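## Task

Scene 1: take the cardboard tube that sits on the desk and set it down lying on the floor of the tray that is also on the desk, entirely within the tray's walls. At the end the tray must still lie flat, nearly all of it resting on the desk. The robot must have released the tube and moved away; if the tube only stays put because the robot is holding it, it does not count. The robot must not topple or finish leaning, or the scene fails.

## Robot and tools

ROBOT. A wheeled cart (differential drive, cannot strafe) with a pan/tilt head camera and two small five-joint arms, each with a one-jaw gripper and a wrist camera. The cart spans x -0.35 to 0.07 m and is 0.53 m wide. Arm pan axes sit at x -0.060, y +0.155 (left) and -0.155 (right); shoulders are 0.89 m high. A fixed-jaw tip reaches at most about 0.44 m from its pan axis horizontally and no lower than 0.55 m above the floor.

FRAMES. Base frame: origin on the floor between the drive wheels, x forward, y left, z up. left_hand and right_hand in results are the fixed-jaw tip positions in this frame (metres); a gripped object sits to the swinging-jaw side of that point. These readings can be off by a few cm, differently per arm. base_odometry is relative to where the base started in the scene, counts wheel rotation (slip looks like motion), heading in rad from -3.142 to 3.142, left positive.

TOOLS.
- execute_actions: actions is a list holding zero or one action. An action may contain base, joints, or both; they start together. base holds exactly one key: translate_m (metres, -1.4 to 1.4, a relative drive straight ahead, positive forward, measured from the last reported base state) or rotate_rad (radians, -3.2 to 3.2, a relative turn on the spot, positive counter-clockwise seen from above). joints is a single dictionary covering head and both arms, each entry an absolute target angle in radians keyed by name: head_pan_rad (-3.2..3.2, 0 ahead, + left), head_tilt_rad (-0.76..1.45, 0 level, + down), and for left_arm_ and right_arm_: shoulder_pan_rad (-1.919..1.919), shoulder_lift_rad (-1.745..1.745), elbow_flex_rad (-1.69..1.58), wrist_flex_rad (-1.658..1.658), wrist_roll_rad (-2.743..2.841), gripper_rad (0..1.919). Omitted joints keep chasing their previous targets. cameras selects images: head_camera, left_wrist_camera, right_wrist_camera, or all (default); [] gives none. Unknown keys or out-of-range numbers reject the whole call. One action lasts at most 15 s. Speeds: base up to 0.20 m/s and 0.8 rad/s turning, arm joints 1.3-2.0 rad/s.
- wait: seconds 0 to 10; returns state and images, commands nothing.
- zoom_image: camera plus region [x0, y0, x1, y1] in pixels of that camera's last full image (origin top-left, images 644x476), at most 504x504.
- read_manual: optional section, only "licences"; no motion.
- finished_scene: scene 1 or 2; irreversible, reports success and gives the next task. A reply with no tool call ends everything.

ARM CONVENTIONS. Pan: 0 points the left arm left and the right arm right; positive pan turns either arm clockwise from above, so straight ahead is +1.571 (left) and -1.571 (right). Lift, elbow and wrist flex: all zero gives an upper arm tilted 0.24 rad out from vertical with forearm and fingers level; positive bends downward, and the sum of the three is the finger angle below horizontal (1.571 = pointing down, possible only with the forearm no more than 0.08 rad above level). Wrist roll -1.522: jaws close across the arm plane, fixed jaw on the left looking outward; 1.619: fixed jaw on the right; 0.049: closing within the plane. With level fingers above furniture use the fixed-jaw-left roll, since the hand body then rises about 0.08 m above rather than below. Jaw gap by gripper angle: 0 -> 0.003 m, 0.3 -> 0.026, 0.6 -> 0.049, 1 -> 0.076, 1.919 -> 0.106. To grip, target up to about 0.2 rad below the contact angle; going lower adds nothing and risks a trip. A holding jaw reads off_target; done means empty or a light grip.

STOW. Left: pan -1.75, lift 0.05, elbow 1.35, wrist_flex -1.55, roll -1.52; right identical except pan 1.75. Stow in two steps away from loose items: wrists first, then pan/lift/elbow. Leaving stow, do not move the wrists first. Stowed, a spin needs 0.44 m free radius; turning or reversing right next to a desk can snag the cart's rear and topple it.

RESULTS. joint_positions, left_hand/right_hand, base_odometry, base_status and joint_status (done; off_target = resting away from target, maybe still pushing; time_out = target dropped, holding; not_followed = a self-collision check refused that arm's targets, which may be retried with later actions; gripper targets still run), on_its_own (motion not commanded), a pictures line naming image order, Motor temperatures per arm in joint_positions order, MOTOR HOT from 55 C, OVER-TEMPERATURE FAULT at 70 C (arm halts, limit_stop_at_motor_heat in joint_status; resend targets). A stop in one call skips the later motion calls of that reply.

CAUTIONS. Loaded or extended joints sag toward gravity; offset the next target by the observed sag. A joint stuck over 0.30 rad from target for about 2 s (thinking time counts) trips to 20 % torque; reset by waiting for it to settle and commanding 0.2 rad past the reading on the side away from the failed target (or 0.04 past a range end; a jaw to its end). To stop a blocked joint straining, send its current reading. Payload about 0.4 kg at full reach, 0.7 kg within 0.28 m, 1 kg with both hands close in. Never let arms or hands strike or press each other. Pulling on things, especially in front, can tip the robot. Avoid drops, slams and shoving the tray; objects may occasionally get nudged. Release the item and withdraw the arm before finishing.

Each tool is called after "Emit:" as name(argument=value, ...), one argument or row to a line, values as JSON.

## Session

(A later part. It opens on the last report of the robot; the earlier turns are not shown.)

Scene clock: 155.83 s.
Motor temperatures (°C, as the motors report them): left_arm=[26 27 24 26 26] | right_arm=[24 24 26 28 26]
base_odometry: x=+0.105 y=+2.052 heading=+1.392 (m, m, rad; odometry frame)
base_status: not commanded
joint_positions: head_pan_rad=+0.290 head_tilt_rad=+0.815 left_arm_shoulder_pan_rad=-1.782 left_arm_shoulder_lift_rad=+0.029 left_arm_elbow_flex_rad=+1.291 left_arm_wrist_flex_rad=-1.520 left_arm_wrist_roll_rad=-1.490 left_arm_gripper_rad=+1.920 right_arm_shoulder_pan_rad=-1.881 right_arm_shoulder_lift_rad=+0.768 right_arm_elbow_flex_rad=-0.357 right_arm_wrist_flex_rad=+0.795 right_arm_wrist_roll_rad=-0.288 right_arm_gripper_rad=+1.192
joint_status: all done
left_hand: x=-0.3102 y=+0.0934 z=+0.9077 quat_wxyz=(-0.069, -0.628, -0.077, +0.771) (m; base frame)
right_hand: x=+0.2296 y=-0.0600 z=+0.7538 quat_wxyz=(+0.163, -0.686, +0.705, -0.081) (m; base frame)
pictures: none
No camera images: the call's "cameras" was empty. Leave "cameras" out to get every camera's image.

Emit:
execute_actions(
  actions=[
    {"joints":{"right_arm_shoulder_lift_rad":0.45}},
  ],
  cameras=[],
)

Emit:
execute_actions(
  actions=[
    {"joints":{"right_arm_shoulder_pan_rad":-1.5,"right_arm_gripper_rad":0.0,"right_arm_wrist_roll_rad":0.049,"head_pan_rad":0.0,"head_tilt_rad":0.95}},
  ],
  cameras=["head_camera","right_wrist_camera"],
)

Scene clock: 159.10 s.
Motor temperatures (°C, as the motors report them): left_arm=[26 27 24 26 26] | right_arm=[24 24 26 28 26]
base_odometry: x=+0.105 y=+2.052 heading=+1.392 (m, m, rad; odometry frame)
base_status: not commanded
joint_positions: head_pan_rad=+0.290 head_tilt_rad=+0.815 left_arm_shoulder_pan_rad=-1.782 left_arm_shoulder_lift_rad=+0.029 left_arm_elbow_flex_rad=+1.291 left_arm_wrist_flex_rad=-1.520 left_arm_wrist_roll_rad=-1.490 left_arm_gripper_rad=+1.920 right_arm_shoulder_pan_rad=-1.881 right_arm_shoulder_lift_rad=+0.507 right_arm_elbow_flex_rad=-0.357 right_arm_wrist_flex_rad=+0.795 right_arm_wrist_roll_rad=-0.288 right_arm_gripper_rad=+1.193
joint_status: all done
left_hand: x=-0.3102 y=+0.0934 z=+0.9077 quat_wxyz=(-0.069, -0.628, -0.077, +0.771) (m; base frame)
right_hand: x=+0.2552 y=-0.0518 z=+0.8293 quat_wxyz=(+0.276, -0.664, +0.682, -0.137) (m; base frame)
pictures: none
No camera images: the call's "cameras" was empty. Leave "cameras" out to get every camera's image.

Scene clock: 160.23 s.
Motor temperatures (°C, as the motors report them): left_arm=[26 27 24 26 26] | right_arm=[24 24 26 28 26]
base_odometry: x=+0.105 y=+2.052 heading=+1.392 (m, m, rad; odometry frame)
base_status: not commanded
joint_positions: head_pan_rad=+0.010 head_tilt_rad=+0.945 left_arm_shoulder_pan_rad=-1.782 left_arm_shoulder_lift_rad=+0.029 left_arm_elbow_flex_rad=+1.291 left_arm_wrist_flex_rad=-1.520 left_arm_wrist_roll_rad=-1.490 left_arm_gripper_rad=+1.920 right_arm_shoulder_pan_rad=-1.506 right_arm_shoulder_lift_rad=+0.507 right_arm_elbow_flex_rad=-0.357 right_arm_wrist_flex_rad=+0.795 right_arm_wrist_roll_rad=+0.041 right_arm_gripper_rad=+0.008
joint_status: all done
left_hand: x=-0.3102 y=+0.0934 z=+0.9077 quat_wxyz=(-0.069, -0.628, -0.077, +0.771) (m; base frame)
right_hand: x=+0.2706 y=-0.1767 z=+0.8291 quat_wxyz=(+0.211, -0.648, +0.696, -0.224) (m; base frame)
pictures: head_camera, right_wrist_camera
Images, in order (width x height): head_camera 644x476, right_wrist_camera 644x476.

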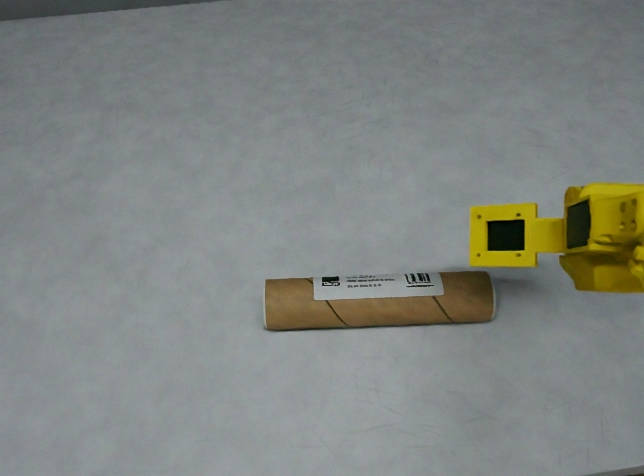

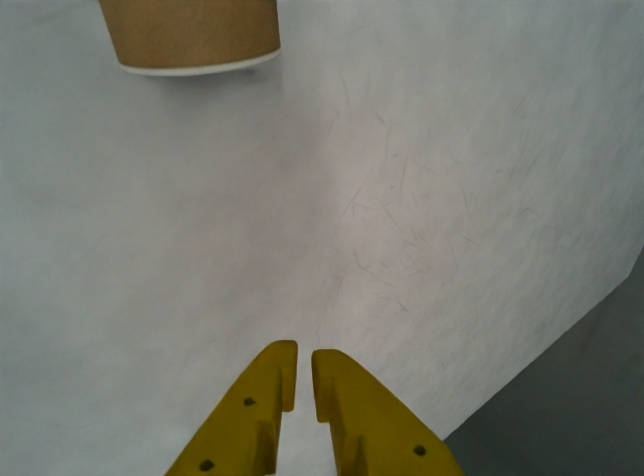

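Emit:
execute_actions(
  actions=[
    {"joints":{"right_arm_shoulder_lift_rad":0.75}},
  ],
  cameras=[],
)

Emit:
execute_actions(
  actions=[
    {"joints":{"right_arm_shoulder_pan_rad":-1.88}},
  ],
  cameras=["head_camera"],
)

Scene clock: 165.17 s.
Motor temperatures (°C, as the motors report them): left_arm=[26 27 24 26 26] | right_arm=[24 24 26 28 26]
base_odometry: x=+0.105 y=+2.052 heading=+1.392 (m, m, rad; odometry frame)
base_status: not commanded
joint_positions: head_pan_rad=+0.010 head_tilt_rad=+0.945 left_arm_shoulder_pan_rad=-1.782 left_arm_shoulder_lift_rad=+0.029 left_arm_elbow_flex_rad=+1.291 left_arm_wrist_flex_rad=-1.520 left_arm_wrist_roll_rad=-1.490 left_arm_gripper_rad=+1.920 right_arm_shoulder_pan_rad=-1.506 right_arm_shoulder_lift_rad=+0.771 right_arm_elbow_flex_rad=-0.357 right_arm_wrist_flex_rad=+0.793 right_arm_wrist_roll_rad=+0.041 right_arm_gripper_rad=+0.007
joint_status: all done
left_hand: x=-0.3102 y=+0.0934 z=+0.9077 quat_wxyz=(-0.069, -0.628, -0.077, +0.771) (m; base frame)
right_hand: x=+0.2436 y=-0.1750 z=+0.7529 quat_wxyz=(+0.124, -0.670, +0.720, -0.131) (m; base frame)
pictures: none
No camera images: the call's "cameras" was empty. Leave "cameras" out to get every camera's image.

Scene clock: 166.17 s.
Motor temperatures (°C, as the motors report them): left_arm=[26 27 24 26 26] | right_arm=[24 24 26 28 26]
base_odometry: x=+0.105 y=+2.052 heading=+1.392 (m, m, rad; odometry frame)
base_status: not commanded
joint_positions: head_pan_rad=+0.010 head_tilt_rad=+0.945 left_arm_shoulder_pan_rad=-1.782 left_arm_shoulder_lift_rad=+0.029 left_arm_elbow_flex_rad=+1.291 left_arm_wrist_flex_rad=-1.520 left_arm_wrist_roll_rad=-1.490 left_arm_gripper_rad=+1.920 right_arm_shoulder_pan_rad=-1.873 right_arm_shoulder_lift_rad=+0.771 right_arm_elbow_flex_rad=-0.357 right_arm_wrist_flex_rad=+0.793 right_arm_wrist_roll_rad=+0.041 right_arm_gripper_rad=+0.007
joint_status: all done
left_hand: x=-0.3102 y=+0.0934 z=+0.9077 quat_wxyz=(-0.069, -0.628, -0.077, +0.771) (m; base frame)
right_hand: x=+0.2306 y=-0.0648 z=+0.7529 quat_wxyz=(+0.146, -0.790, +0.586, -0.107) (m; base frame)
pictures: head_camera
Images, in order (width x height): head_camera 644x476.

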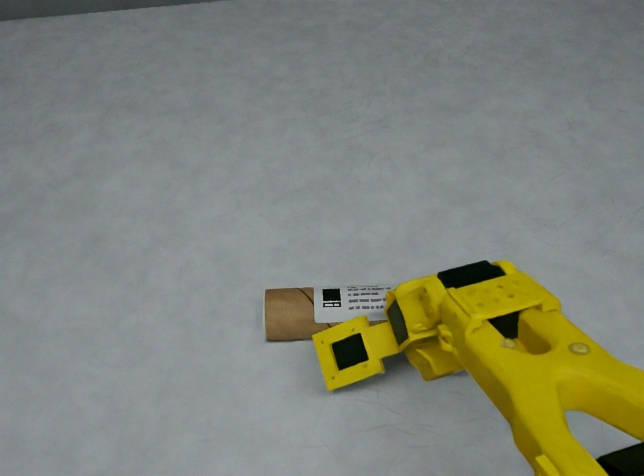

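Emit:
execute_actions(
  actions=[
    {"joints":{"right_arm_shoulder_lift_rad":0.45,"right_arm_gripper_rad":1.5}},
  ],
  cameras=[],
)

Emit:
execute_actions(
  actions=[
    {"joints":{"right_arm_shoulder_pan_rad":-1.656,"right_arm_shoulder_lift_rad":0.72,"right_arm_elbow_flex_rad":-0.76,"right_arm_wrist_flex_rad":1.61}},
  ],
  cameras=["head_camera","right_wrist_camera"],
)

Scene clock: 173.53 s.
Motor temperatures (°C, as the motors report them): left_arm=[26 27 24 26 26] | right_arm=[24 24 26 28 26]
base_odometry: x=+0.105 y=+2.052 heading=+1.392 (m, m, rad; odometry frame)
base_status: not commanded
joint_positions: head_pan_rad=+0.010 head_tilt_rad=+0.945 left_arm_shoulder_pan_rad=-1.782 left_arm_shoulder_lift_rad=+0.029 left_arm_elbow_flex_rad=+1.291 left_arm_wrist_flex_rad=-1.520 left_arm_wrist_roll_rad=-1.490 left_arm_gripper_rad=+1.920 right_arm_shoulder_pan_rad=-1.873 right_arm_shoulder_lift_rad=+0.507 right_arm_elbow_flex_rad=-0.357 right_arm_wrist_flex_rad=+0.793 right_arm_wrist_roll_rad=+0.041 right_arm_gripper_rad=+1.492
joint_status: all done
left_hand: x=-0.3102 y=+0.0934 z=+0.9077 quat_wxyz=(-0.069, -0.628, -0.077, +0.771) (m; base frame)
right_hand: x=+0.2566 y=-0.0567 z=+0.8292 quat_wxyz=(+0.249, -0.764, +0.567, -0.182) (m; base frame)
pictures: none
No camera images: the call's "cameras" was empty. Leave "cameras" out to get every camera's image.

Scene clock: 174.90 s.
Motor temperatures (°C, as the motors report them): left_arm=[26 27 24 26 26] | right_arm=[24 24 26 28 26]
base_odometry: x=+0.105 y=+2.052 heading=+1.392 (m, m, rad; odometry frame)
base_status: not commanded
joint_positions: head_pan_rad=+0.010 head_tilt_rad=+0.945 left_arm_shoulder_pan_rad=-1.782 left_arm_shoulder_lift_rad=+0.029 left_arm_elbow_flex_rad=+1.291 left_arm_wrist_flex_rad=-1.520 left_arm_wrist_roll_rad=-1.490 left_arm_gripper_rad=+1.920 right_arm_shoulder_pan_rad=-1.663 right_arm_shoulder_lift_rad=+0.740 right_arm_elbow_flex_rad=-0.727 right_arm_wrist_flex_rad=+1.600 right_arm_wrist_roll_rad=+0.041 right_arm_gripper_rad=+1.493
joint_status: all done
left_hand: x=-0.3102 y=+0.0934 z=+0.9077 quat_wxyz=(-0.069, -0.628, -0.077, +0.771) (m; base frame)
right_hand: x=+0.1862 y=-0.1327 z=+0.8016 quat_wxyz=(-0.016, -0.736, +0.676, +0.014) (m; base frame)
pictures: head_camera, right_wrist_camera
Images, in order (width x height): head_camera 644x476, right_wrist_camera 644x476.

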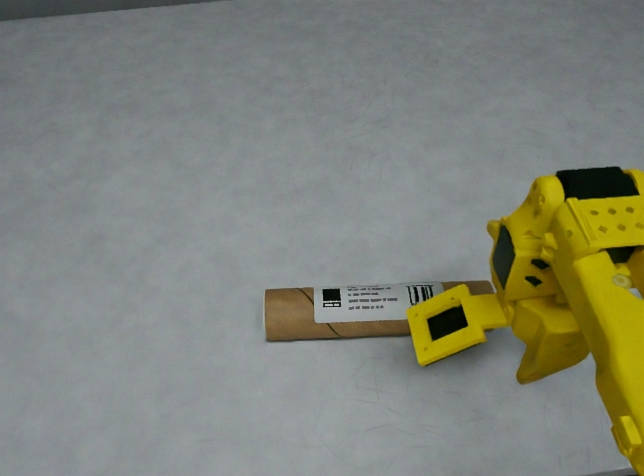

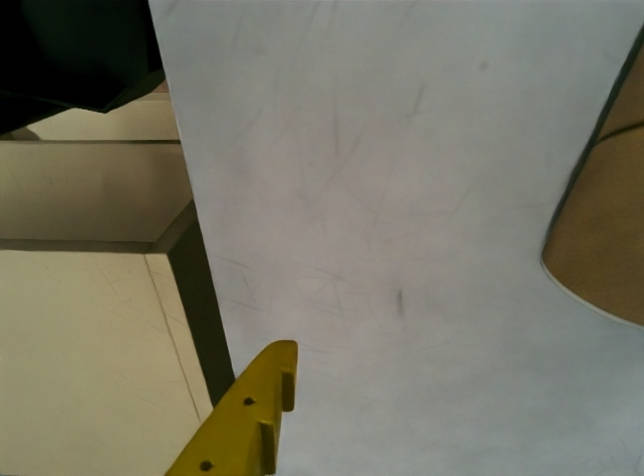

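Emit:
execute_actions(
  actions=[
    {"joints":{"right_arm_shoulder_pan_rad":-1.77,"right_arm_wrist_roll_rad":-0.14}},
  ],
  cameras=[],
)

Emit:
execute_actions(
  actions=[
    {"joints":{"right_arm_shoulder_lift_rad":0.68,"right_arm_elbow_flex_rad":-0.29,"right_arm_wrist_flex_rad":0.99}},
  ],
  cameras=["head_camera","right_wrist_camera"],
)

Scene clock: 181.13 s.
Motor temperatures (°C, as the motors report them): left_arm=[26 27 24 26 26] | right_arm=[24 24 26 28 26]
base_odometry: x=+0.105 y=+2.052 heading=+1.392 (m, m, rad; odometry frame)
base_status: not commanded
joint_positions: head_pan_rad=+0.010 head_tilt_rad=+0.945 left_arm_shoulder_pan_rad=-1.782 left_arm_shoulder_lift_rad=+0.029 left_arm_elbow_flex_rad=+1.291 left_arm_wrist_flex_rad=-1.520 left_arm_wrist_roll_rad=-1.490 left_arm_gripper_rad=+1.920 right_arm_shoulder_pan_rad=-1.764 right_arm_shoulder_lift_rad=+0.740 right_arm_elbow_flex_rad=-0.727 right_arm_wrist_flex_rad=+1.600 right_arm_wrist_roll_rad=-0.132 right_arm_gripper_rad=+1.493
joint_status: all done
left_hand: x=-0.3102 y=+0.0934 z=+0.9077 quat_wxyz=(-0.069, -0.628, -0.077, +0.771) (m; base frame)
right_hand: x=+0.1825 y=-0.1065 z=+0.8016 quat_wxyz=(-0.018, -0.711, +0.702, +0.012) (m; base frame)
pictures: none
No camera images: the call's "cameras" was empty. Leave "cameras" out to get every camera's image.

Scene clock: 182.37 s.
Motor temperatures (°C, as the motors report them): left_arm=[26 27 24 26 26] | right_arm=[24 24 26 28 26]
base_odometry: x=+0.105 y=+2.052 heading=+1.392 (m, m, rad; odometry frame)
base_status: not commanded
joint_positions: head_pan_rad=+0.010 head_tilt_rad=+0.945 left_arm_shoulder_pan_rad=-1.782 left_arm_shoulder_lift_rad=+0.029 left_arm_elbow_flex_rad=+1.291 left_arm_wrist_flex_rad=-1.520 left_arm_wrist_roll_rad=-1.490 left_arm_gripper_rad=+1.920 right_arm_shoulder_pan_rad=-1.764 right_arm_shoulder_lift_rad=+0.734 right_arm_elbow_flex_rad=-0.290 right_arm_wrist_flex_rad=+1.000 right_arm_wrist_roll_rad=-0.132 right_arm_gripper_rad=+1.493
joint_status: all done
left_hand: x=-0.3102 y=+0.0934 z=+0.9077 quat_wxyz=(-0.069, -0.628, -0.077, +0.771) (m; base frame)
right_hand: x=+0.1979 y=-0.1035 z=+0.7453 quat_wxyz=(+0.052, -0.710, +0.701, -0.035) (m; base frame)
pictures: head_camera, right_wrist_camera
Images, in order (width x height): head_camera 644x476, right_wrist_camera 644x476.

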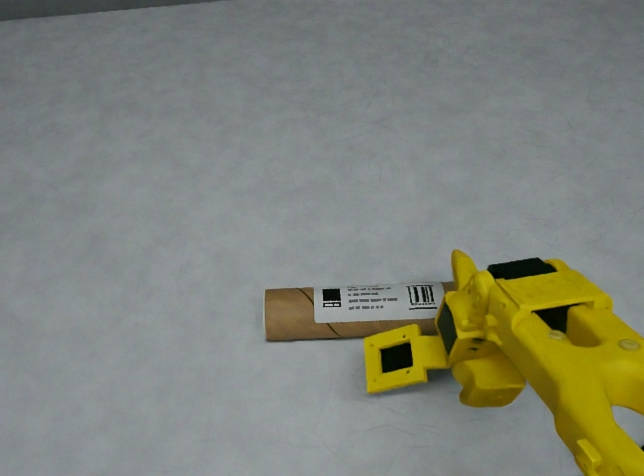

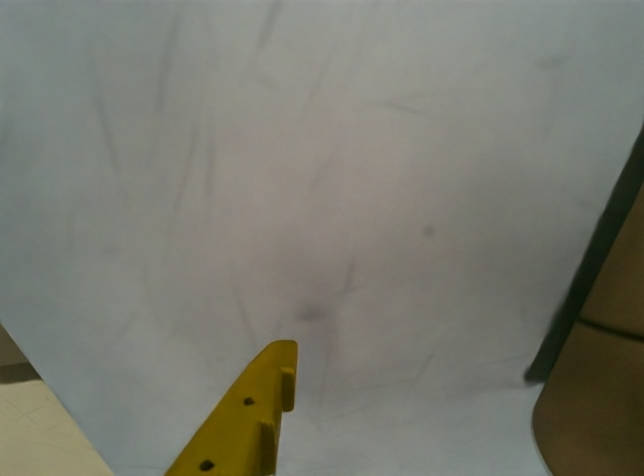

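Emit:
execute_actions(
  actions=[
    {"joints":{"right_arm_gripper_rad":0.36}},
  ],
  cameras=["head_camera","right_wrist_camera"],
)

Scene clock: 184.93 s.
Motor temperatures (°C, as the motors report them): left_arm=[26 27 24 26 26] | right_arm=[24 24 26 28 26]
base_odometry: x=+0.105 y=+2.052 heading=+1.392 (m, m, rad; odometry frame)
base_status: not commanded
joint_positions: head_pan_rad=+0.010 head_tilt_rad=+0.945 left_arm_shoulder_pan_rad=-1.782 left_arm_shoulder_lift_rad=+0.029 left_arm_elbow_flex_rad=+1.291 left_arm_wrist_flex_rad=-1.520 left_arm_wrist_roll_rad=-1.490 left_arm_gripper_rad=+1.920 right_arm_shoulder_pan_rad=-1.764 right_arm_shoulder_lift_rad=+0.702 right_arm_elbow_flex_rad=-0.290 right_arm_wrist_flex_rad=+0.999 right_arm_wrist_roll_rad=-0.133 right_arm_gripper_rad=+0.368
joint_status: all done
left_hand: x=-0.3102 y=+0.0934 z=+0.9077 quat_wxyz=(-0.069, -0.628, -0.077, +0.771) (m; base frame)
right_hand: x=+0.2028 y=-0.1026 z=+0.7529 quat_wxyz=(+0.066, -0.709, +0.701, -0.045) (m; base frame)
pictures: head_camera, right_wrist_camera
Images, in order (width x height): head_camera 644x476, right_wrist_camera 644x476.

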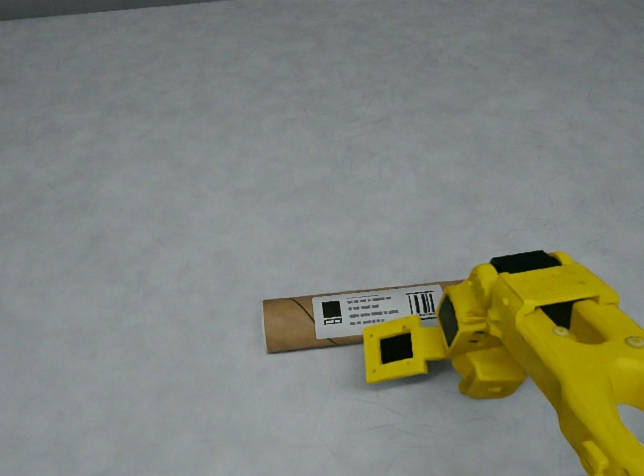

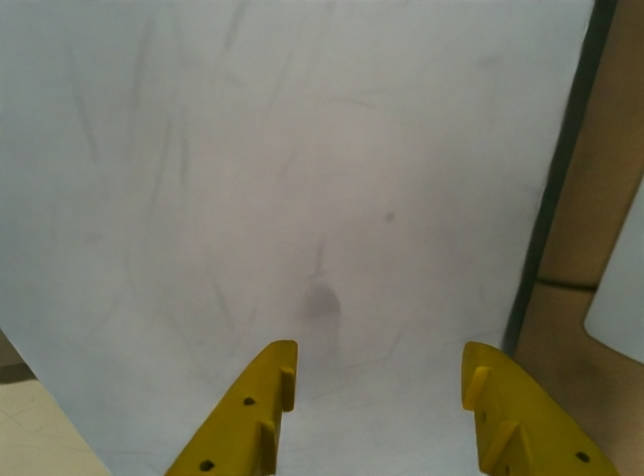

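Emit:
execute_actions(
  actions=[
    {"joints":{"right_arm_gripper_rad":1.9,"right_arm_shoulder_lift_rad":0.76,"right_arm_elbow_flex_rad":-0.357,"right_arm_wrist_flex_rad":0.795}},
  ],
  cameras=["head_camera","right_wrist_camera"],
)

Scene clock: 191.00 s.
Motor temperatures (°C, as the motors report them): left_arm=[26 27 24 26 26] | right_arm=[24 24 26 28 26]
base_odometry: x=+0.105 y=+2.052 heading=+1.392 (m, m, rad; odometry frame)
base_status: not commanded
joint_positions: head_pan_rad=+0.010 head_tilt_rad=+0.945 left_arm_shoulder_pan_rad=-1.782 left_arm_shoulder_lift_rad=+0.029 left_arm_elbow_flex_rad=+1.291 left_arm_wrist_flex_rad=-1.520 left_arm_wrist_roll_rad=-1.490 left_arm_gripper_rad=+1.920 right_arm_shoulder_pan_rad=-1.764 right_arm_shoulder_lift_rad=+0.780 right_arm_elbow_flex_rad=-0.323 right_arm_wrist_flex_rad=+0.807 right_arm_wrist_roll_rad=-0.133 right_arm_gripper_rad=+1.892
joint_status: all done
left_hand: x=-0.3102 y=+0.0934 z=+0.9077 quat_wxyz=(-0.069, -0.628, -0.077, +0.771) (m; base frame)
right_hand: x=+0.2282 y=-0.0976 z=+0.7441 quat_wxyz=(+0.126, -0.703, +0.695, -0.086) (m; base frame)
pictures: head_camera, right_wrist_camera
Images, in order (width x height): head_camera 644x476, right_wrist_camera 644x476.

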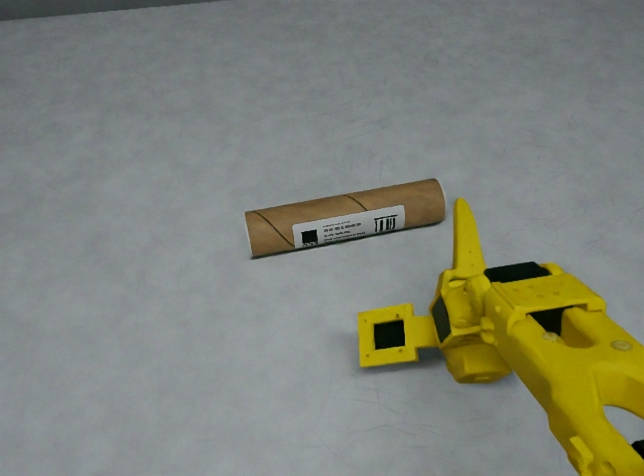

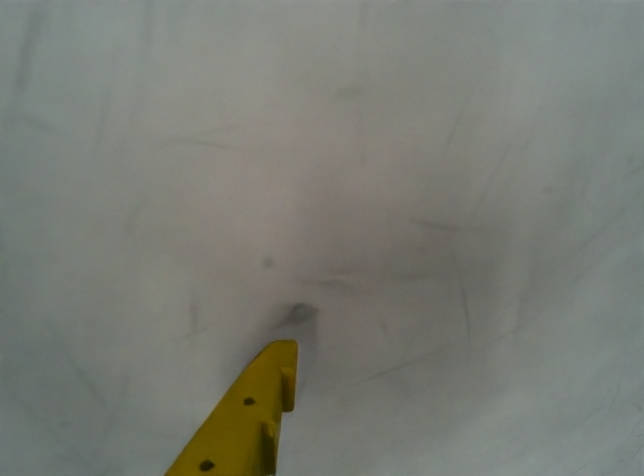

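Emit:
execute_actions(
  actions=[
    {"base":{"translate_m":0.07},"joints":{"right_arm_shoulder_lift_rad":0.0,"right_arm_elbow_flex_rad":0.6,"right_arm_wrist_flex_rad":0.6,"right_arm_shoulder_pan_rad":-1.2,"right_arm_gripper_rad":1.0}},
  ],
  cameras=["head_camera"],
)

Scene clock: 196.90 s.
Motor temperatures (°C, as the motors report them): left_arm=[26 27 24 26 26] | right_arm=[24 24 26 28 26]
base_odometry: x=+0.117 y=+2.118 heading=+1.387 (m, m, rad; odometry frame)
base_status: done
joint_positions: head_pan_rad=+0.010 head_tilt_rad=+0.945 left_arm_shoulder_pan_rad=-1.782 left_arm_shoulder_lift_rad=+0.029 left_arm_elbow_flex_rad=+1.291 left_arm_wrist_flex_rad=-1.520 left_arm_wrist_roll_rad=-1.490 left_arm_gripper_rad=+1.920 right_arm_shoulder_pan_rad=-1.207 right_arm_shoulder_lift_rad=+0.039 right_arm_elbow_flex_rad=+0.602 right_arm_wrist_flex_rad=+0.614 right_arm_wrist_roll_rad=-0.133 right_arm_gripper_rad=+1.007
joint_status: all done
left_hand: x=-0.3102 y=+0.0934 z=+0.9077 quat_wxyz=(-0.069, -0.628, -0.077, +0.771) (m; base frame)
right_hand: x=+0.1427 y=-0.2311 z=+0.7739 quat_wxyz=(+0.101, -0.484, +0.861, -0.121) (m; base frame)
pictures: head_camera
Images, in order (width x height): head_camera 644x476.

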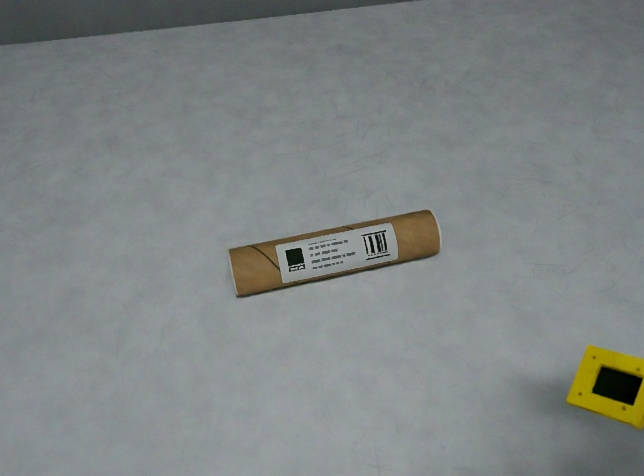

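Emit:
execute_actions(
  actions=[
    {"joints":{"left_arm_shoulder_pan_rad":1.88,"left_arm_shoulder_lift_rad":0.5,"left_arm_elbow_flex_rad":-0.35,"left_arm_wrist_flex_rad":0.645,"left_arm_wrist_roll_rad":0.6,"left_arm_gripper_rad":1.9}},
  ],
  cameras=["head_camera","left_wrist_camera"],
)

Scene clock: 207.47 s.
Motor temperatures (°C, as the motors report them): left_arm=[26 27 24 26 26] | right_arm=[24 24 27 28 26]
base_odometry: x=+0.117 y=+2.118 heading=+1.387 (m, m, rad; odometry frame)
base_status: not commanded
joint_positions: head_pan_rad=+0.010 head_tilt_rad=+0.945 left_arm_shoulder_pan_rad=+1.872 left_arm_shoulder_lift_rad=+0.521 left_arm_elbow_flex_rad=-0.307 left_arm_wrist_flex_rad=+0.641 left_arm_wrist_roll_rad=+0.590 left_arm_gripper_rad=+1.912 right_arm_shoulder_pan_rad=-1.207 right_arm_shoulder_lift_rad=+0.039 right_arm_elbow_flex_rad=+0.602 right_arm_wrist_flex_rad=+0.614 right_arm_wrist_roll_rad=-0.133 right_arm_gripper_rad=+1.007
joint_status: all done
left_hand: x=+0.2671 y=+0.0488 z=+0.8285 quat_wxyz=(+0.125, -0.737, +0.578, -0.327) (m; base frame)
right_hand: x=+0.1427 y=-0.2311 z=+0.7739 quat_wxyz=(+0.101, -0.484, +0.861, -0.121) (m; base frame)
pictures: head_camera, left_wrist_camera
Images, in order (width x height): head_camera 644x476, left_wrist_camera 644x476.

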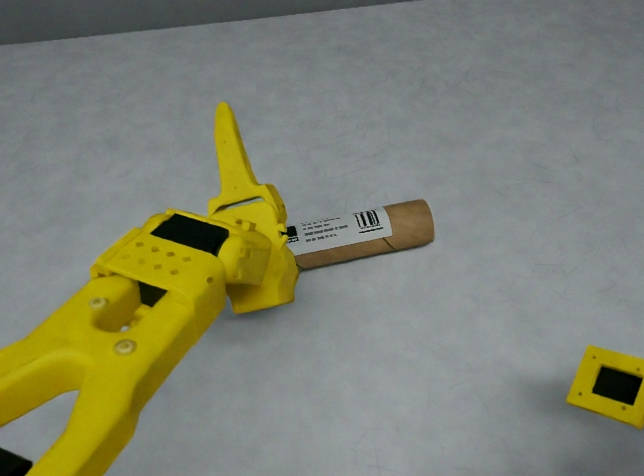

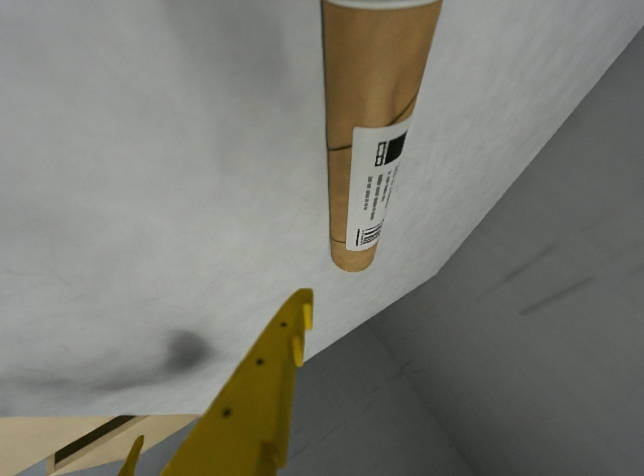

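Emit:
execute_actions(
  actions=[
    {"joints":{"left_arm_shoulder_lift_rad":0.74}},
  ],
  cameras=["head_camera","left_wrist_camera"],
)

Scene clock: 212.23 s.
Motor temperatures (°C, as the motors report them): left_arm=[26 27 24 26 26] | right_arm=[24 24 27 28 26]
base_odometry: x=+0.117 y=+2.118 heading=+1.387 (m, m, rad; odometry frame)
base_status: not commanded
joint_positions: head_pan_rad=+0.010 head_tilt_rad=+0.945 left_arm_shoulder_pan_rad=+1.872 left_arm_shoulder_lift_rad=+0.761 left_arm_elbow_flex_rad=-0.312 left_arm_wrist_flex_rad=+0.641 left_arm_wrist_roll_rad=+0.590 left_arm_gripper_rad=+1.912 right_arm_shoulder_pan_rad=-1.207 right_arm_shoulder_lift_rad=+0.039 right_arm_elbow_flex_rad=+0.602 right_arm_wrist_flex_rad=+0.614 right_arm_wrist_roll_rad=-0.133 right_arm_gripper_rad=+1.007
joint_status: all done
left_hand: x=+0.2447 y=+0.0558 z=+0.7570 quat_wxyz=(+0.085, -0.764, +0.599, -0.222) (m; base frame)
right_hand: x=+0.1427 y=-0.2311 z=+0.7739 quat_wxyz=(+0.101, -0.484, +0.861, -0.121) (m; base frame)
pictures: head_camera, left_wrist_camera
Images, in order (width x height): head_camera 644x476, left_wrist_camera 644x476.

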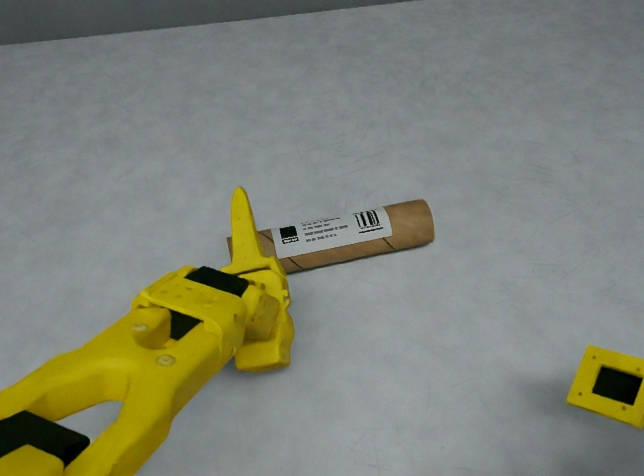

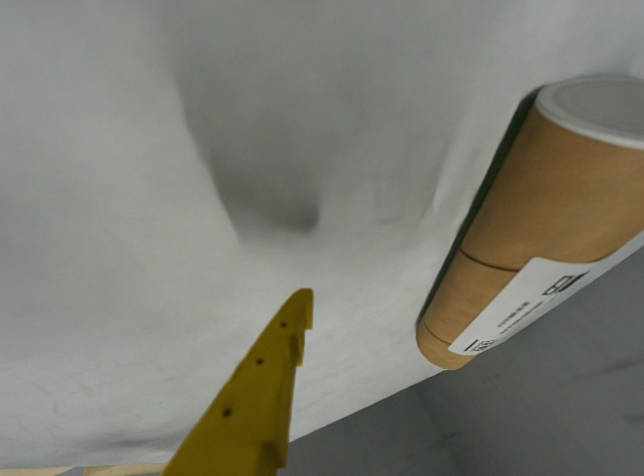

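Emit:
execute_actions(
  actions=[
    {"joints":{"left_arm_shoulder_lift_rad":0.91,"left_arm_elbow_flex_rad":-0.5,"left_arm_wrist_flex_rad":0.46}},
  ],
  cameras=["head_camera","left_wrist_camera"],
)

Scene clock: 224.20 s.
Motor temperatures (°C, as the motors report them): left_arm=[26 27 24 26 26] | right_arm=[24 24 27 28 26]
base_odometry: x=+0.117 y=+2.118 heading=+1.387 (m, m, rad; odometry frame)
base_status: not commanded
joint_positions: head_pan_rad=+0.010 head_tilt_rad=+0.945 left_arm_shoulder_pan_rad=+1.872 left_arm_shoulder_lift_rad=+0.932 left_arm_elbow_flex_rad=-0.459 left_arm_wrist_flex_rad=+0.473 left_arm_wrist_roll_rad=+0.590 left_arm_gripper_rad=+1.912 right_arm_shoulder_pan_rad=-1.207 right_arm_shoulder_lift_rad=+0.039 right_arm_elbow_flex_rad=+0.602 right_arm_wrist_flex_rad=+0.614 right_arm_wrist_roll_rad=-0.133 right_arm_gripper_rad=+1.007
joint_status: all done
left_hand: x=+0.2714 y=+0.0475 z=+0.7476 quat_wxyz=(+0.109, -0.749, +0.587, -0.287) (m; base frame)
right_hand: x=+0.1427 y=-0.2311 z=+0.7739 quat_wxyz=(+0.101, -0.484, +0.861, -0.121) (m; base frame)
pictures: head_camera, left_wrist_camera
Images, in order (width x height): head_camera 644x476, left_wrist_camera 644x476.

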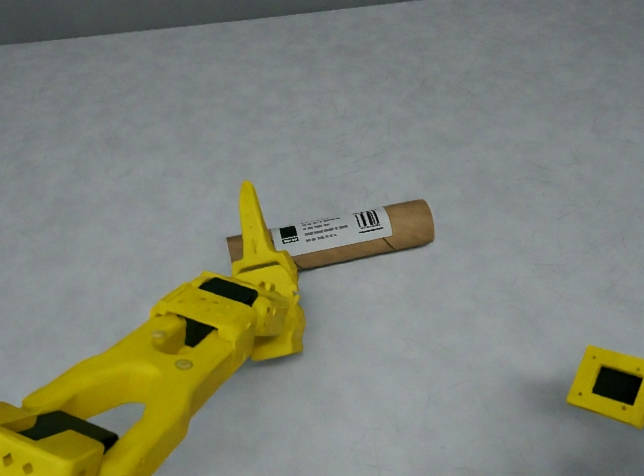

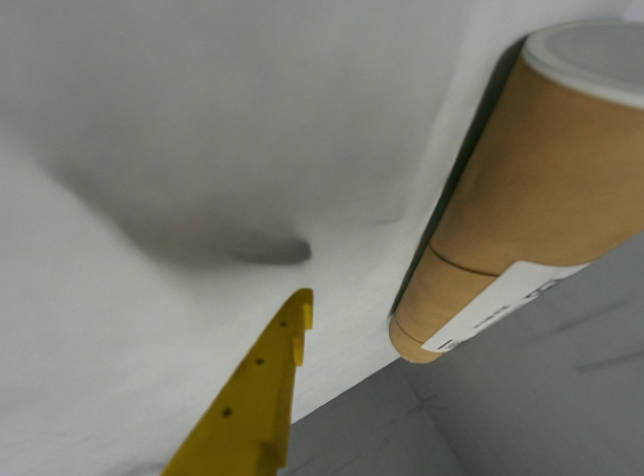

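Emit:
execute_actions(
  actions=[
    {"joints":{"left_arm_gripper_rad":0.36}},
  ],
  cameras=["head_camera","left_wrist_camera"],
)

Scene clock: 230.17 s.
Motor temperatures (°C, as the motors report them): left_arm=[26 27 24 26 26] | right_arm=[24 24 27 28 26]
base_odometry: x=+0.117 y=+2.118 heading=+1.387 (m, m, rad; odometry frame)
base_status: not commanded
joint_positions: head_pan_rad=+0.010 head_tilt_rad=+0.945 left_arm_shoulder_pan_rad=+1.872 left_arm_shoulder_lift_rad=+0.932 left_arm_elbow_flex_rad=-0.459 left_arm_wrist_flex_rad=+0.473 left_arm_wrist_roll_rad=+0.590 left_arm_gripper_rad=+0.374 right_arm_shoulder_pan_rad=-1.207 right_arm_shoulder_lift_rad=+0.039 right_arm_elbow_flex_rad=+0.602 right_arm_wrist_flex_rad=+0.614 right_arm_wrist_roll_rad=-0.133 right_arm_gripper_rad=+1.007
joint_status: all done
left_hand: x=+0.2714 y=+0.0475 z=+0.7476 quat_wxyz=(+0.109, -0.749, +0.587, -0.287) (m; base frame)
right_hand: x=+0.1427 y=-0.2311 z=+0.7739 quat_wxyz=(+0.101, -0.484, +0.861, -0.121) (m; base frame)
pictures: head_camera, left_wrist_camera
Images, in order (width x height): head_camera 644x476, left_wrist_camera 644x476.

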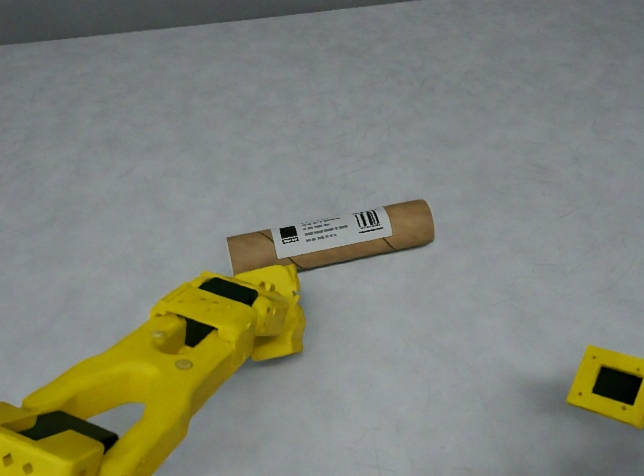

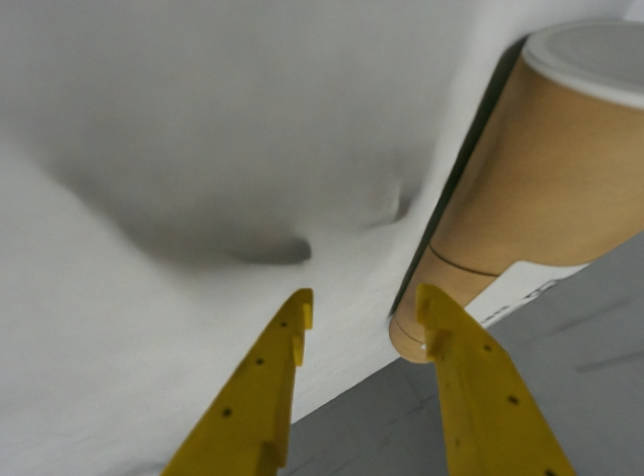

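Emit:
execute_actions(
  actions=[
    {"joints":{"left_arm_shoulder_lift_rad":0.4,"left_arm_shoulder_pan_rad":1.6,"right_arm_shoulder_pan_rad":-1.85,"right_arm_shoulder_lift_rad":0.88,"right_arm_elbow_flex_rad":-0.466,"right_arm_wrist_flex_rad":0.05,"right_arm_wrist_roll_rad":0.049,"right_arm_gripper_rad":0.0,"head_tilt_rad":0.85}},
  ],
  cameras=["head_camera","right_wrist_camera"],
)

Scene clock: 258.63 s.
Motor temperatures (°C, as the motors report them): left_arm=[26 27 24 26 26] | right_arm=[24 24 27 28 26]
base_odometry: x=+0.117 y=+2.118 heading=+1.387 (m, m, rad; odometry frame)
base_status: not commanded
joint_positions: head_pan_rad=+0.010 head_tilt_rad=+0.865 left_arm_shoulder_pan_rad=+1.608 left_arm_shoulder_lift_rad=+0.452 left_arm_elbow_flex_rad=-0.459 left_arm_wrist_flex_rad=+0.473 left_arm_wrist_roll_rad=+0.590 left_arm_gripper_rad=+0.372 right_arm_shoulder_pan_rad=-1.844 right_arm_shoulder_lift_rad=+0.904 right_arm_elbow_flex_rad=-0.428 right_arm_wrist_flex_rad=+0.068 right_arm_wrist_roll_rad=+0.041 right_arm_gripper_rad=+0.007
joint_status: all done
left_hand: x=+0.3196 y=+0.1365 z=+0.9110 quat_wxyz=(+0.250, -0.733, +0.433, -0.461) (m; base frame)
right_hand: x=+0.3173 y=-0.0498 z=+0.7944 quat_wxyz=(+0.392, -0.692, +0.529, -0.295) (m; base frame)
pictures: head_camera, right_wrist_camera
Images, in order (width x height): head_camera 644x476, right_wrist_camera 644x476.

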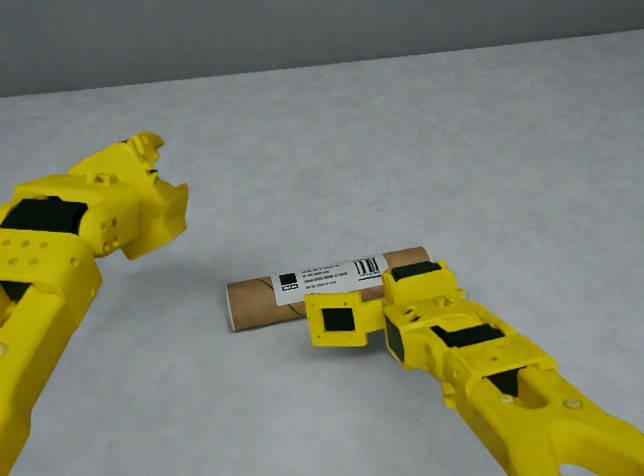

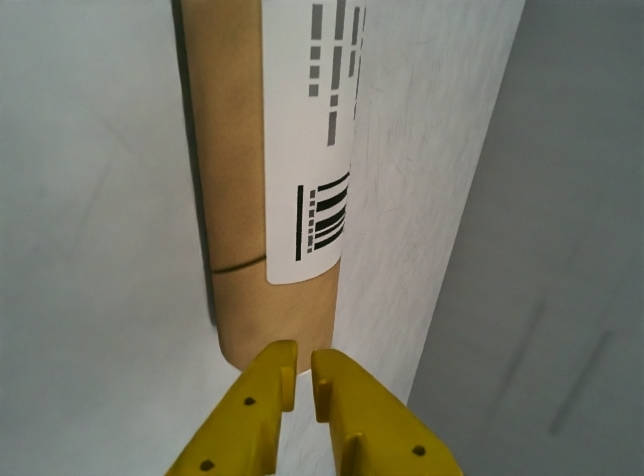

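Emit:
execute_actions(
  actions=[
    {"joints":{"head_tilt_rad":1.4}},
  ],
  cameras=["head_camera"],
)

Scene clock: 265.13 s.
Motor temperatures (°C, as the motors report them): left_arm=[26 27 24 26 26] | right_arm=[24 24 27 28 26]
base_odometry: x=+0.117 y=+2.118 heading=+1.387 (m, m, rad; odometry frame)
base_status: not commanded
joint_positions: head_pan_rad=+0.010 head_tilt_rad=+1.395 left_arm_shoulder_pan_rad=+1.608 left_arm_shoulder_lift_rad=+0.452 left_arm_elbow_flex_rad=-0.459 left_arm_wrist_flex_rad=+0.473 left_arm_wrist_roll_rad=+0.590 left_arm_gripper_rad=+0.372 right_arm_shoulder_pan_rad=-1.844 right_arm_shoulder_lift_rad=+0.904 right_arm_elbow_flex_rad=-0.428 right_arm_wrist_flex_rad=+0.068 right_arm_wrist_roll_rad=+0.041 right_arm_gripper_rad=+0.007
joint_status: all done
left_hand: x=+0.3196 y=+0.1365 z=+0.9110 quat_wxyz=(+0.250, -0.733, +0.433, -0.461) (m; base frame)
right_hand: x=+0.3173 y=-0.0498 z=+0.7944 quat_wxyz=(+0.392, -0.692, +0.529, -0.295) (m; base frame)
pictures: head_camera
Images, in order (width x height): head_camera 644x476.

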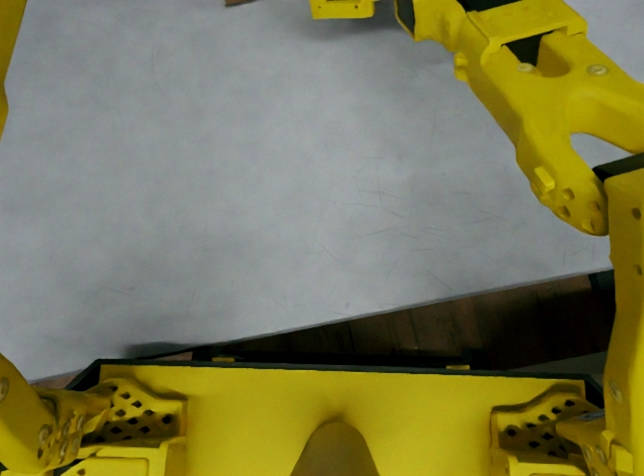

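Emit:
execute_actions(
  actions=[
    {"base":{"rotate_rad":0.17}},
  ],
  cameras=["head_camera"],
)

Scene clock: 269.50 s.
Motor temperatures (°C, as the motors report them): left_arm=[26 27 24 26 26] | right_arm=[24 24 27 28 26]
base_odometry: x=+0.117 y=+2.116 heading=+1.545 (m, m, rad; odometry frame)
base_status: done
joint_positions: head_pan_rad=+0.010 head_tilt_rad=+1.395 left_arm_shoulder_pan_rad=+1.606 left_arm_shoulder_lift_rad=+0.452 left_arm_elbow_flex_rad=-0.459 left_arm_wrist_flex_rad=+0.473 left_arm_wrist_roll_rad=+0.590 left_arm_gripper_rad=+0.372 right_arm_shoulder_pan_rad=-1.845 right_arm_shoulder_lift_rad=+0.904 right_arm_elbow_flex_rad=-0.428 right_arm_wrist_flex_rad=+0.068 right_arm_wrist_roll_rad=+0.041 right_arm_gripper_rad=+0.007
joint_status: not commanded
left_hand: x=+0.3197 y=+0.1371 z=+0.9110 quat_wxyz=(+0.250, -0.733, +0.432, -0.461) (m; base frame)
right_hand: x=+0.3171 y=-0.0492 z=+0.7944 quat_wxyz=(+0.392, -0.693, +0.529, -0.295) (m; base frame)
pictures: head_camera
Images, in order (width x height): head_camera 644x476.

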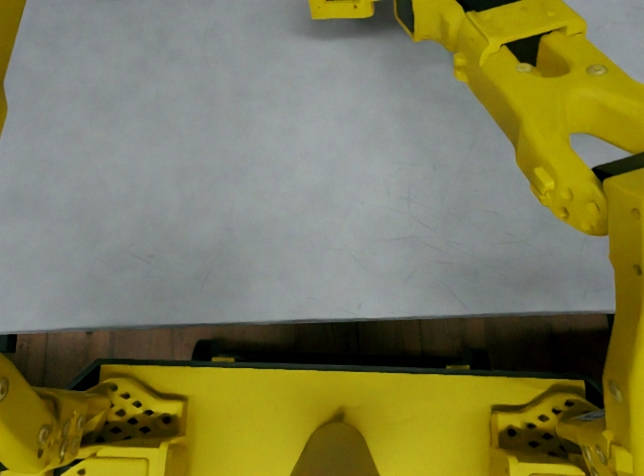

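Emit:
execute_actions(
  actions=[
    {"base":{"translate_m":0.03},"joints":{"head_tilt_rad":0.85}},
  ],
  cameras=["head_camera","right_wrist_camera"],
)

Scene clock: 272.37 s.
Motor temperatures (°C, as the motors report them): left_arm=[26 27 24 26 26] | right_arm=[24 24 27 28 26]
base_odometry: x=+0.118 y=+2.144 heading=+1.543 (m, m, rad; odometry frame)
base_status: done
joint_positions: head_pan_rad=+0.009 head_tilt_rad=+0.865 left_arm_shoulder_pan_rad=+1.605 left_arm_shoulder_lift_rad=+0.448 left_arm_elbow_flex_rad=-0.460 left_arm_wrist_flex_rad=+0.473 left_arm_wrist_roll_rad=+0.590 left_arm_gripper_rad=+0.372 right_arm_shoulder_pan_rad=-1.847 right_arm_shoulder_lift_rad=+0.906 right_arm_elbow_flex_rad=-0.429 right_arm_wrist_flex_rad=+0.066 right_arm_wrist_roll_rad=+0.041 right_arm_gripper_rad=+0.007
joint_status: all done
left_hand: x=+0.3197 y=+0.1377 z=+0.9131 quat_wxyz=(+0.252, -0.732, +0.431, -0.463) (m; base frame)
right_hand: x=+0.3171 y=-0.0486 z=+0.7944 quat_wxyz=(+0.393, -0.693, +0.528, -0.295) (m; base frame)
pictures: head_camera, right_wrist_camera
Images, in order (width x height): head_camera 644x476, right_wrist_camera 644x476.

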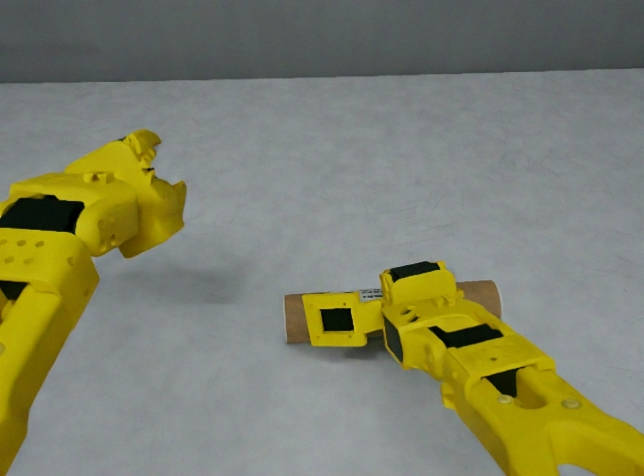

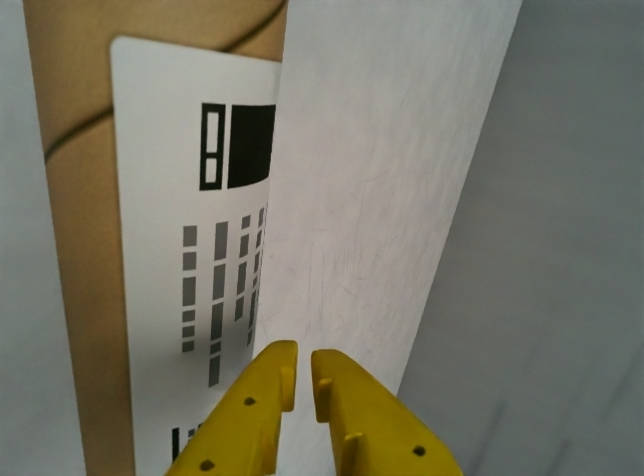

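Emit:
execute_actions(
  actions=[
    {"joints":{"right_arm_shoulder_pan_rad":-1.80,"right_arm_shoulder_lift_rad":1.03}},
  ],
  cameras=["head_camera","right_wrist_camera"],
)

Scene clock: 279.43 s.
Motor temperatures (°C, as the motors report them): left_arm=[26 27 24 26 26] | right_arm=[24 24 27 28 26]
base_odometry: x=+0.118 y=+2.144 heading=+1.543 (m, m, rad; odometry frame)
base_status: not commanded
joint_positions: head_pan_rad=+0.009 head_tilt_rad=+0.865 left_arm_shoulder_pan_rad=+1.605 left_arm_shoulder_lift_rad=+0.448 left_arm_elbow_flex_rad=-0.460 left_arm_wrist_flex_rad=+0.473 left_arm_wrist_roll_rad=+0.590 left_arm_gripper_rad=+0.372 right_arm_shoulder_pan_rad=-1.807 right_arm_shoulder_lift_rad=+1.056 right_arm_elbow_flex_rad=-0.438 right_arm_wrist_flex_rad=+0.063 right_arm_wrist_roll_rad=+0.041 right_arm_gripper_rad=+0.007
joint_status: all done
left_hand: x=+0.3197 y=+0.1377 z=+0.9131 quat_wxyz=(+0.252, -0.732, +0.431, -0.463) (m; base frame)
right_hand: x=+0.3046 y=-0.0677 z=+0.7439 quat_wxyz=(+0.339, -0.707, +0.561, -0.265) (m; base frame)
pictures: head_camera, right_wrist_camera
Images, in order (width x height): head_camera 644x476, right_wrist_camera 644x476.

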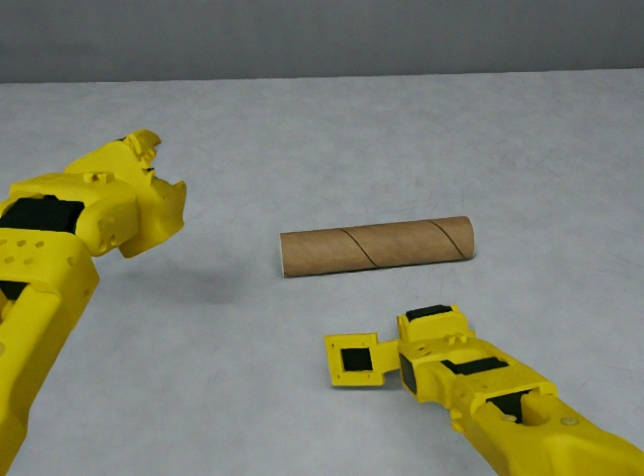

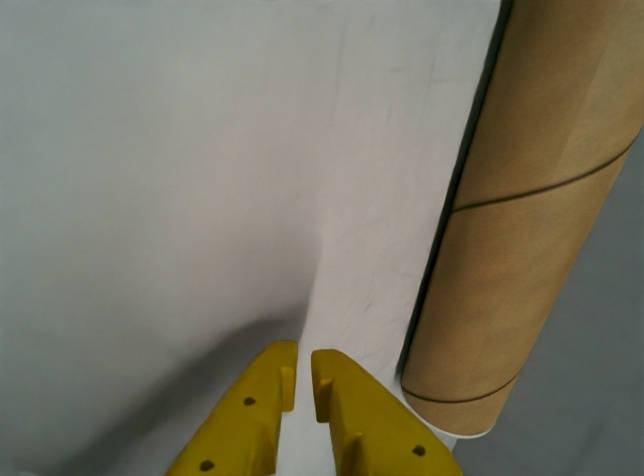

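Emit:
execute_actions(
  actions=[
    {"joints":{"right_arm_shoulder_pan_rad":-1.66,"right_arm_shoulder_lift_rad":1.27,"right_arm_elbow_flex_rad":-1.05,"right_arm_wrist_flex_rad":0.12}},
  ],
  cameras=["head_camera","right_wrist_camera"],
)

Scene clock: 288.37 s.
Motor temperatures (°C, as the motors report them): left_arm=[26 27 24 26 26] | right_arm=[24 24 27 28 26]
base_odometry: x=+0.118 y=+2.144 heading=+1.543 (m, m, rad; odometry frame)
base_status: not commanded
joint_positions: head_pan_rad=+0.009 head_tilt_rad=+0.865 left_arm_shoulder_pan_rad=+1.605 left_arm_shoulder_lift_rad=+0.448 left_arm_elbow_flex_rad=-0.460 left_arm_wrist_flex_rad=+0.473 left_arm_wrist_roll_rad=+0.590 left_arm_gripper_rad=+0.372 right_arm_shoulder_pan_rad=-1.666 right_arm_shoulder_lift_rad=+1.300 right_arm_elbow_flex_rad=-1.009 right_arm_wrist_flex_rad=+0.114 right_arm_wrist_roll_rad=+0.041 right_arm_gripper_rad=+0.007
joint_status: all done
left_hand: x=+0.3197 y=+0.1377 z=+0.9131 quat_wxyz=(+0.252, -0.732, +0.431, -0.463) (m; base frame)
right_hand: x=+0.3596 y=-0.1154 z=+0.7929 quat_wxyz=(+0.409, -0.616, +0.564, -0.369) (m; base frame)
pictures: head_camera, right_wrist_camera
Images, in order (width x height): head_camera 644x476, right_wrist_camera 644x476.

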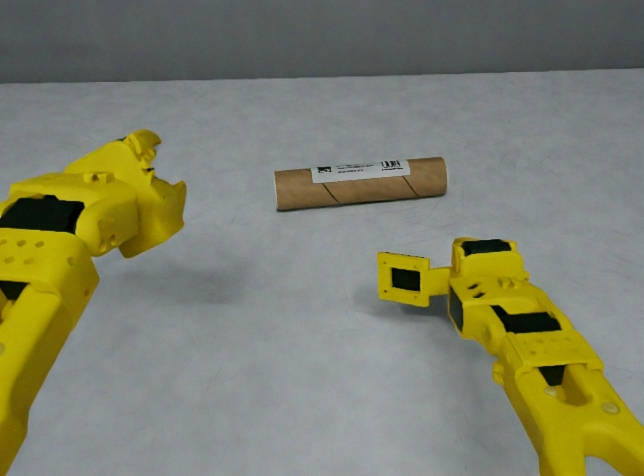

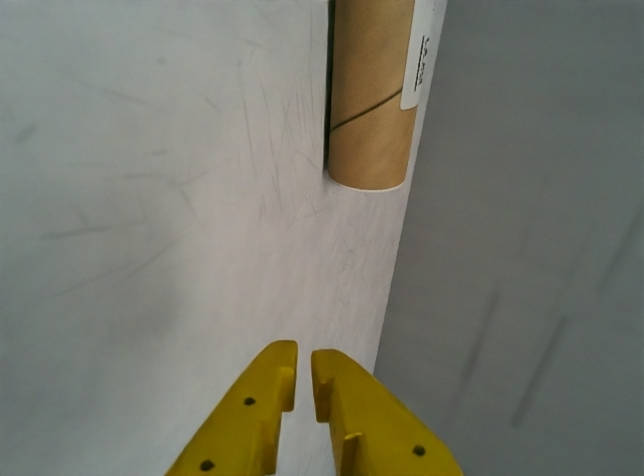

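Emit:
execute_actions(
  actions=[
    {"joints":{"right_arm_shoulder_pan_rad":-1.571,"right_arm_shoulder_lift_rad":0.0,"right_arm_elbow_flex_rad":0.6,"right_arm_wrist_flex_rad":0.6,"head_tilt_rad":0.7}},
  ],
  cameras=["head_camera"],
)

Scene clock: 299.87 s.
Motor temperatures (°C, as the motors report them): left_arm=[26 28 25 26 26] | right_arm=[24 24 27 28 26]
base_odometry: x=+0.118 y=+2.144 heading=+1.543 (m, m, rad; odometry frame)
base_status: not commanded
joint_positions: head_pan_rad=+0.009 head_tilt_rad=+0.714 left_arm_shoulder_pan_rad=+1.605 left_arm_shoulder_lift_rad=+0.448 left_arm_elbow_flex_rad=-0.460 left_arm_wrist_flex_rad=+0.473 left_arm_wrist_roll_rad=+0.590 left_arm_gripper_rad=+0.372 right_arm_shoulder_pan_rad=-1.577 right_arm_shoulder_lift_rad=+0.038 right_arm_elbow_flex_rad=+0.600 right_arm_wrist_flex_rad=+0.592 right_arm_wrist_roll_rad=+0.041 right_arm_gripper_rad=+0.007
joint_status: all done
left_hand: x=+0.3197 y=+0.1377 z=+0.9131 quat_wxyz=(+0.252, -0.732, +0.431, -0.463) (m; base frame)
right_hand: x=+0.1603 y=-0.1540 z=+0.7753 quat_wxyz=(+0.121, -0.696, +0.697, -0.119) (m; base frame)
pictures: head_camera
Images, in order (width x height): head_camera 644x476.

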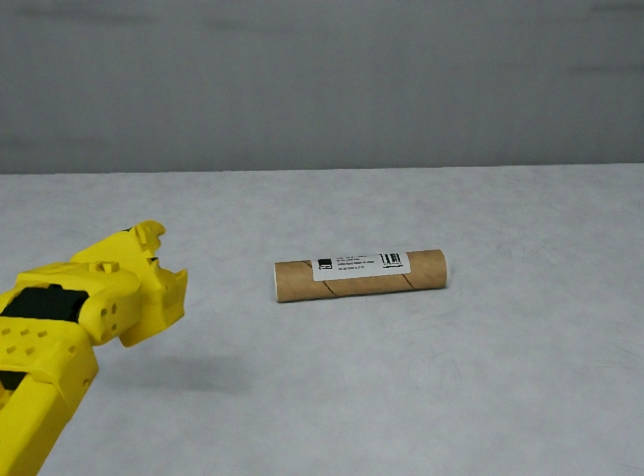

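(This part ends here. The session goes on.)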